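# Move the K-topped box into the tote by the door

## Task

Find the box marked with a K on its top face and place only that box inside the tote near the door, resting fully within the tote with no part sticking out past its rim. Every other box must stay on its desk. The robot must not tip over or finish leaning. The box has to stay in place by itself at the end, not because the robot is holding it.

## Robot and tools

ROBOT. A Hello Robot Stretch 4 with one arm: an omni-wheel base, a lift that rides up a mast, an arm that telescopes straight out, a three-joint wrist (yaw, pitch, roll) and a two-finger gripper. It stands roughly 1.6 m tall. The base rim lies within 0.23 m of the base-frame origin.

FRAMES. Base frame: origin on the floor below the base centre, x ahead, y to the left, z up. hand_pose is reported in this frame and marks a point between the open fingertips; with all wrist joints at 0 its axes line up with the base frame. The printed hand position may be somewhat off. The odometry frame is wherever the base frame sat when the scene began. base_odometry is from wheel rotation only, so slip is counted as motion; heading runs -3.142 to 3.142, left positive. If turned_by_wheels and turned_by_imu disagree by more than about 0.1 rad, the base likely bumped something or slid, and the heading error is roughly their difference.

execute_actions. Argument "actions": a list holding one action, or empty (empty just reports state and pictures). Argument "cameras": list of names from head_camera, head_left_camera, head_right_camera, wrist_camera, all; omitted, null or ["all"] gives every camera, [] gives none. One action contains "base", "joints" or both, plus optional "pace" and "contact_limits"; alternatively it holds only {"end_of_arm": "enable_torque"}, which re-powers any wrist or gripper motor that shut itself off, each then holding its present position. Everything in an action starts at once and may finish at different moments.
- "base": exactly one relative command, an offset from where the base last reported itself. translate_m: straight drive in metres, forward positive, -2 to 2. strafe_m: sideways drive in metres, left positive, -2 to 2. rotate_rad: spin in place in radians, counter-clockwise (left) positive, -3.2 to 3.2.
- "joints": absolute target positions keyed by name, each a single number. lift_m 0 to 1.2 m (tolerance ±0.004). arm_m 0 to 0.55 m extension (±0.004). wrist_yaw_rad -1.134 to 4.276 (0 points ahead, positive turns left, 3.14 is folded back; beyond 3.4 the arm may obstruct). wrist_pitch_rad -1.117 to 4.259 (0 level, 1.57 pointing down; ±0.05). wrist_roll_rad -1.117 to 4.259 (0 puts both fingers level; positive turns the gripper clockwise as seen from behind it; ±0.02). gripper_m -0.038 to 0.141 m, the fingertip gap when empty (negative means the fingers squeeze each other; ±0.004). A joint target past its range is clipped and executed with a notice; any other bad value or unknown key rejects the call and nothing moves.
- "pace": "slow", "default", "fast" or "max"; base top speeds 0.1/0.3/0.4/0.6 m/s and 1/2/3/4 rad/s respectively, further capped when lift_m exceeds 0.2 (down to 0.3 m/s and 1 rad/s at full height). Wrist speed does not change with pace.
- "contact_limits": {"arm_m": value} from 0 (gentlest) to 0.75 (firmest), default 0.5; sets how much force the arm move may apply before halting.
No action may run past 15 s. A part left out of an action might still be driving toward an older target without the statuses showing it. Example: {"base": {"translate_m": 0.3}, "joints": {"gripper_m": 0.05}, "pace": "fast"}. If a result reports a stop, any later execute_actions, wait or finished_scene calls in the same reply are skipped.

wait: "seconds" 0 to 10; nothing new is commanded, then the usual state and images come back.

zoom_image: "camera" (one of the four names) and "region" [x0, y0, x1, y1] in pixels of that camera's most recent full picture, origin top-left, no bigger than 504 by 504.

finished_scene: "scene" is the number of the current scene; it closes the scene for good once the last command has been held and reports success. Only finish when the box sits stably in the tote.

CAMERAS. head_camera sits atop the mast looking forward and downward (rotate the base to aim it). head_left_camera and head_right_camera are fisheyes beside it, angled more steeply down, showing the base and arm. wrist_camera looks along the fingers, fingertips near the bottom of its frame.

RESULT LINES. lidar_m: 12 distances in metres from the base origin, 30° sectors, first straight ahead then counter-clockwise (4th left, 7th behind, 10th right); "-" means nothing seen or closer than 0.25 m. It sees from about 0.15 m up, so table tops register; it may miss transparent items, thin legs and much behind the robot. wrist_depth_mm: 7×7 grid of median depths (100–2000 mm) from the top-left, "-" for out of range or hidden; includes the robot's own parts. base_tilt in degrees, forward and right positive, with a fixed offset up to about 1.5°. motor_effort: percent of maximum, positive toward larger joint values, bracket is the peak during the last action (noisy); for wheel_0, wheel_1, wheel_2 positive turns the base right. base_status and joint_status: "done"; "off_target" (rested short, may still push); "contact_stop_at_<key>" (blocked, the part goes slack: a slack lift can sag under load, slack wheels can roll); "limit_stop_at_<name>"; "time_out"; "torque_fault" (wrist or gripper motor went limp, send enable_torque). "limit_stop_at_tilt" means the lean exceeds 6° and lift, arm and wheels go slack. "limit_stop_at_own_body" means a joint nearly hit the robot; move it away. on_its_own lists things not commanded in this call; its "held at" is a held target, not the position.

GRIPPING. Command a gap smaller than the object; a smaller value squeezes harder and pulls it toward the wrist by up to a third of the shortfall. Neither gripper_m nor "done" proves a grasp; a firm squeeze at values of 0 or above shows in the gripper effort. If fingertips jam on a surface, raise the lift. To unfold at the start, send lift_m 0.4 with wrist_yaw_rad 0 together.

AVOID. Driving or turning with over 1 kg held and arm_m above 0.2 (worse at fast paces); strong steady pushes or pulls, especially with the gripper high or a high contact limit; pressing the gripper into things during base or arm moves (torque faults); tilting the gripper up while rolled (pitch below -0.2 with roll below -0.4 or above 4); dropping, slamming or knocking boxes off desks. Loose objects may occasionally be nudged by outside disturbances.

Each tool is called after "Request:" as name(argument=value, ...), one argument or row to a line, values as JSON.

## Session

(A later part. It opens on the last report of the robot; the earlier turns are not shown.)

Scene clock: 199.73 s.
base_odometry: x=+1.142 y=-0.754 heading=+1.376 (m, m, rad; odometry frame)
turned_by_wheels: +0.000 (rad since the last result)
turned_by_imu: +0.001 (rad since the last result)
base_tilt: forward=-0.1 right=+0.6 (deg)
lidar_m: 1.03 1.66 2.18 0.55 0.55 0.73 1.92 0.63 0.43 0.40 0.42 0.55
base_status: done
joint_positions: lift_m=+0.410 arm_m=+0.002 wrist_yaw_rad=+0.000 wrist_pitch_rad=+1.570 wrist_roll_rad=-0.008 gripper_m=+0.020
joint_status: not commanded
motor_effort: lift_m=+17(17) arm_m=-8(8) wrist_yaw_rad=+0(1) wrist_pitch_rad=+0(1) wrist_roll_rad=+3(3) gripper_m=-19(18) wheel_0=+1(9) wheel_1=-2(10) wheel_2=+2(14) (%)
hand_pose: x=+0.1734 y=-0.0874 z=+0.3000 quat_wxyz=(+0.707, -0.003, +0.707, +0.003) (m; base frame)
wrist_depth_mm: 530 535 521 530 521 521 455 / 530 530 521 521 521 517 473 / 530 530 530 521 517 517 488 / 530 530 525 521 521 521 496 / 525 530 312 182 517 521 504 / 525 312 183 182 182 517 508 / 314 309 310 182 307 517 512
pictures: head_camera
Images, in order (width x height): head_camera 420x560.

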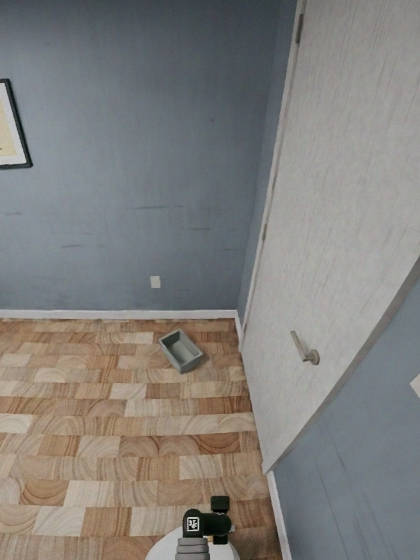

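Request:
execute_actions(
  actions=[
    {"base":{"translate_m":0.5},"joints":{"arm_m":0.42,"wrist_yaw_rad":2.2},"pace":"max"},
  ],
  cameras=["head_camera","head_left_camera","wrist_camera"],
)

Scene clock: 218.67 s.
base_odometry: x=+1.239 y=-0.264 heading=+1.376 (m, m, rad; odometry frame)
turned_by_wheels: +0.000 (rad since the last result)
turned_by_imu: +0.000 (rad since the last result)
base_tilt: forward=-0.1 right=+0.6 (deg)
lidar_m: 0.58 0.66 1.51 2.54 0.90 0.82 1.85 0.62 0.41 0.33 0.35 0.54
base_status: done
joint_positions: lift_m=+0.410 arm_m=+0.419 wrist_yaw_rad=+2.200 wrist_pitch_rad=+1.570 wrist_roll_rad=-0.008 gripper_m=+0.020
joint_status: all done
motor_effort: lift_m=+17(17) arm_m=+8(10) wrist_yaw_rad=+0(6) wrist_pitch_rad=-1(3) wrist_roll_rad=+3(3) gripper_m=-18(17) wheel_0=+2(9) wheel_1=+1(9) wheel_2=+1(15) (%)
hand_pose: x=+0.6601 y=+0.0516 z=+0.3000 quat_wxyz=(+0.318, -0.631, +0.318, +0.632) (m; base frame)
wrist_depth_mm: 535 525 530 525 521 517 512 / 535 530 525 521 521 517 517 / 530 525 521 521 512 449 508 / 530 525 521 517 517 488 512 / 530 530 521 182 508 504 508 / 525 525 183 182 182 399 504 / 521 521 521 182 517 508 508
pictures: head_camera, head_left_camera, wrist_camera
Images, in order (width x height): head_camera 420x560, head_left_camera 420x672, wrist_camera 616x392.

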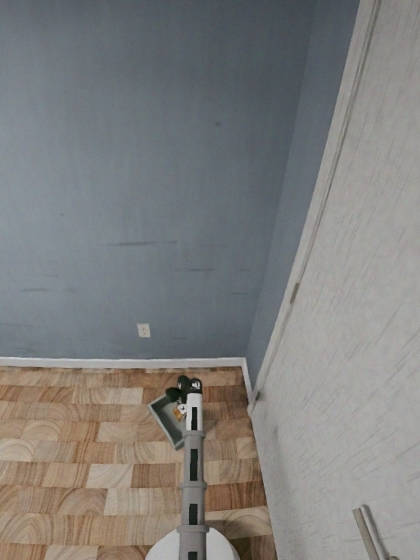

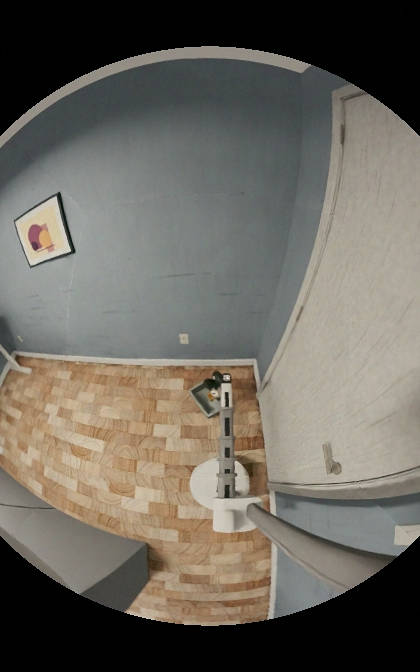

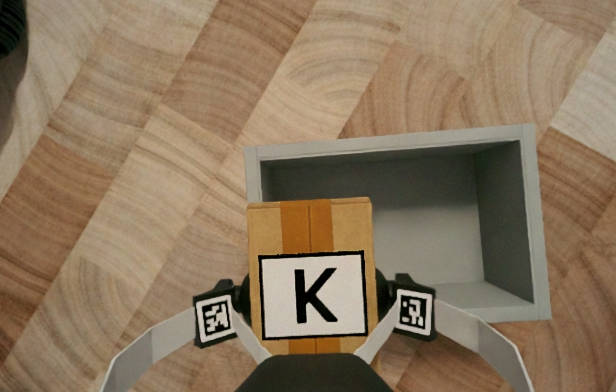

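Request:
execute_actions(
  actions=[
    {"base":{"strafe_m":0.06},"joints":{"arm_m":0.486,"wrist_roll_rad":-0.08,"lift_m":0.27},"pace":"fast"},
  ],
  cameras=["head_camera","wrist_camera"],
)

Scene clock: 228.23 s.
base_odometry: x=+1.180 y=-0.252 heading=+1.377 (m, m, rad; odometry frame)
turned_by_wheels: +0.000 (rad since the last result)
turned_by_imu: -0.001 (rad since the last result)
base_tilt: forward=-0.1 right=+0.6 (deg)
lidar_m: 0.54 1.15 1.50 2.49 0.89 0.78 2.33 0.71 0.46 0.40 0.40 0.60
base_status: done
joint_positions: lift_m=+0.270 arm_m=+0.485 wrist_yaw_rad=+2.200 wrist_pitch_rad=+1.570 wrist_roll_rad=-0.079 gripper_m=+0.020
joint_status: all done
motor_effort: lift_m=+17(19) arm_m=+8(10) wrist_yaw_rad=+1(1) wrist_pitch_rad=+0(2) wrist_roll_rad=+1(1) gripper_m=-19(19) wheel_0=+3(12) wheel_1=+0(12) wheel_2=+0(0) (%)
hand_pose: x=+0.7260 y=+0.0516 z=+0.1600 quat_wxyz=(+0.296, -0.642, +0.295, +0.643) (m; base frame)
wrist_depth_mm: 387 387 387 384 382 379 377 / 387 387 384 382 379 377 377 / 387 266 296 297 301 260 375 / 387 298 382 379 375 293 375 / 389 298 379 183 375 293 375 / 384 279 184 182 182 258 373 / 384 264 293 181 287 270 373
pictures: head_camera, wrist_camera
Images, in order (width x height): head_camera 420x560, wrist_camera 616x392.

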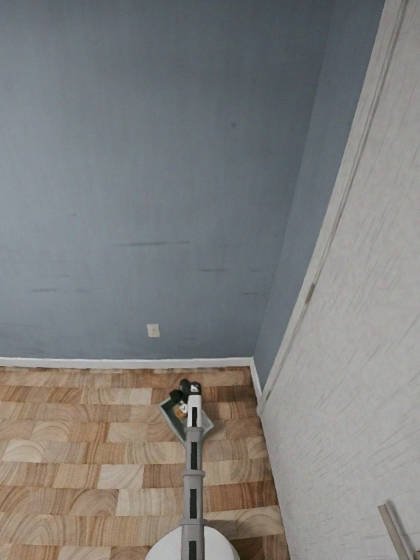

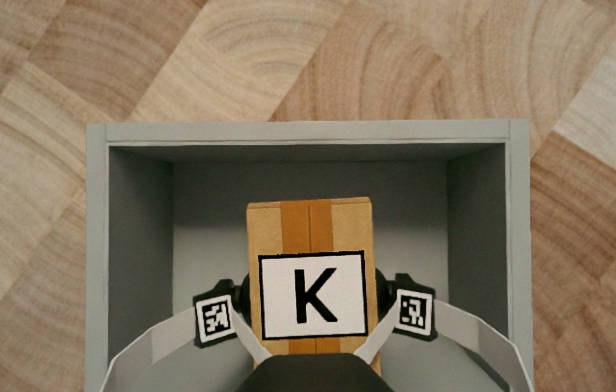

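Request:
execute_actions(
  actions=[
    {"joints":{"lift_m":0.134}},
  ],
  cameras=["wrist_camera"],
)

Request:
execute_actions(
  actions=[
    {"joints":{"gripper_m":0.09}},
  ],
  cameras=["wrist_camera"],
)

Request:
execute_actions(
  actions=[
    {"joints":{"lift_m":0.32},"pace":"max"},
  ],
  cameras=["wrist_camera","head_camera"],
)

Scene clock: 236.30 s.
base_odometry: x=+1.180 y=-0.252 heading=+1.377 (m, m, rad; odometry frame)
turned_by_wheels: +0.000 (rad since the last result)
turned_by_imu: -0.001 (rad since the last result)
base_tilt: forward=-0.1 right=+0.5 (deg)
lidar_m: 0.56 1.14 1.49 2.47 0.90 0.78 2.34 0.69 0.47 0.39 0.42 0.61
base_status: not commanded
joint_positions: lift_m=+0.134 arm_m=+0.485 wrist_yaw_rad=+2.200 wrist_pitch_rad=+1.570 wrist_roll_rad=-0.079 gripper_m=+0.020
joint_status: all done
motor_effort: lift_m=+17(17) arm_m=+8(9) wrist_yaw_rad=+1(0) wrist_pitch_rad=-1(0) wrist_roll_rad=+1(1) gripper_m=-16(18) wheel_0=+2(2) wheel_1=-1(0) wheel_2=+0(0) (%)
hand_pose: x=+0.7260 y=+0.0516 z=+0.0240 quat_wxyz=(+0.296, -0.642, +0.295, +0.643) (m; base frame)
wrist_depth_mm: 251 250 249 248 246 244 243 / 129 129 128 128 129 130 131 / 196 242 242 243 241 240 203 / 204 245 245 243 242 240 208 / 204 245 244 182 241 239 209 / 204 245 184 182 182 240 208 / 204 243 243 181 239 238 210
pictures: wrist_camera
Images, in order (width x height): wrist_camera 616x392.

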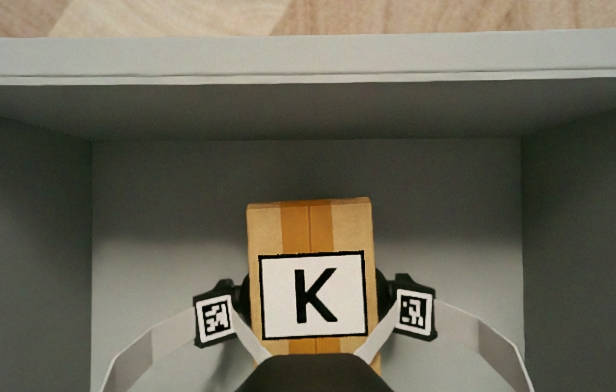

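Scene clock: 237.80 s.
base_odometry: x=+1.180 y=-0.252 heading=+1.377 (m, m, rad; odometry frame)
turned_by_wheels: +0.000 (rad since the last result)
turned_by_imu: +0.000 (rad since the last result)
base_tilt: forward=-0.2 right=+0.6 (deg)
lidar_m: 0.53 1.14 1.52 2.46 0.91 0.78 2.33 0.71 0.46 0.39 0.40 0.61
base_status: not commanded
joint_positions: lift_m=+0.134 arm_m=+0.485 wrist_yaw_rad=+2.200 wrist_pitch_rad=+1.570 wrist_roll_rad=-0.079 gripper_m=+0.090
joint_status: all done
motor_effort: lift_m=+17(16) arm_m=+8(8) wrist_yaw_rad=+1(1) wrist_pitch_rad=+0(0) wrist_roll_rad=+1(1) gripper_m=+1(22) wheel_0=+3(2) wheel_1=-1(0) wheel_2=-1(0) (%)
hand_pose: x=+0.7260 y=+0.0516 z=+0.0240 quat_wxyz=(+0.296, -0.642, +0.295, +0.643) (m; base frame)
wrist_depth_mm: 253 250 250 249 246 246 244 / 130 129 129 129 130 131 132 / 196 244 245 244 242 242 202 / 204 247 244 243 243 241 208 / 204 247 245 195 242 240 208 / 204 246 194 193 191 240 209 / 205 245 244 145 241 240 209
pictures: wrist_camera
Images, in order (width x height): wrist_camera 616x392.

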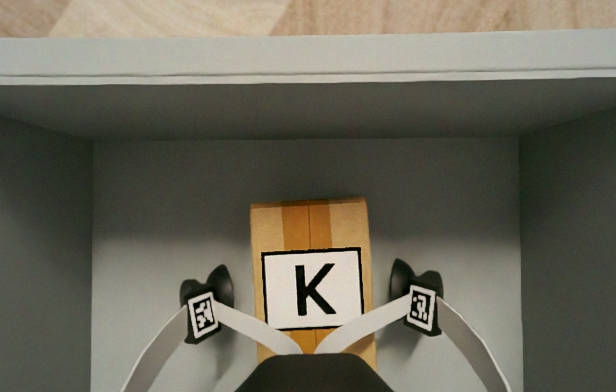

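Scene clock: 238.93 s.
base_odometry: x=+1.180 y=-0.252 heading=+1.377 (m, m, rad; odometry frame)
turned_by_wheels: +0.000 (rad since the last result)
turned_by_imu: +0.000 (rad since the last result)
base_tilt: forward=+0.0 right=+0.6 (deg)
lidar_m: 0.52 1.15 1.49 2.48 0.90 0.78 2.34 0.71 0.48 0.39 0.41 0.60
base_status: not commanded
joint_positions: lift_m=+0.320 arm_m=+0.485 wrist_yaw_rad=+2.200 wrist_pitch_rad=+1.570 wrist_roll_rad=-0.079 gripper_m=+0.090
joint_status: all done
motor_effort: lift_m=+22(25) arm_m=+8(8) wrist_yaw_rad=+1(1) wrist_pitch_rad=+0(1) wrist_roll_rad=+1(1) gripper_m=-2(3) wheel_0=+2(2) wheel_1=+0(1) wheel_2=+0(0) (%)
hand_pose: x=+0.7260 y=+0.0516 z=+0.2096 quat_wxyz=(+0.296, -0.642, +0.295, +0.643) (m; base frame)
wrist_depth_mm: 442 436 436 433 430 427 427 / 442 436 436 433 430 427 427 / 436 439 377 384 389 424 424 / 436 373 433 427 424 377 424 / 436 373 427 379 424 377 421 / 436 375 197 424 211 317 421 / 433 319 330 137 330 307 421
pictures: head_camera, wrist_camera
Images, in order (width x height): head_camera 420x560, wrist_camera 616x392.

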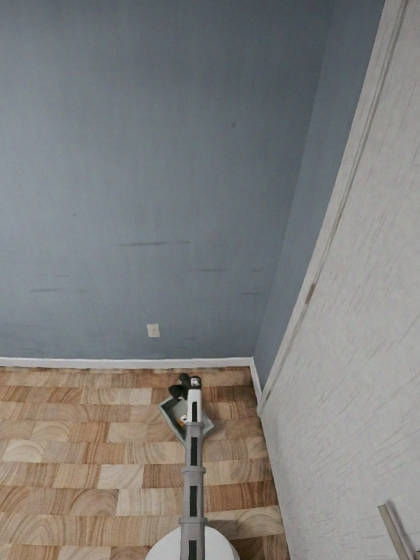

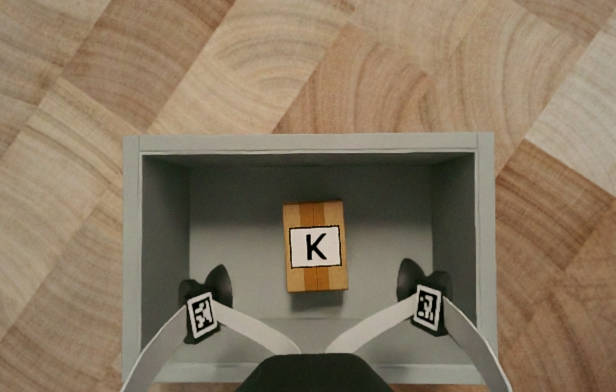

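Request:
finished_scene(
  scene=1,
)

The scene is finished: the task was done.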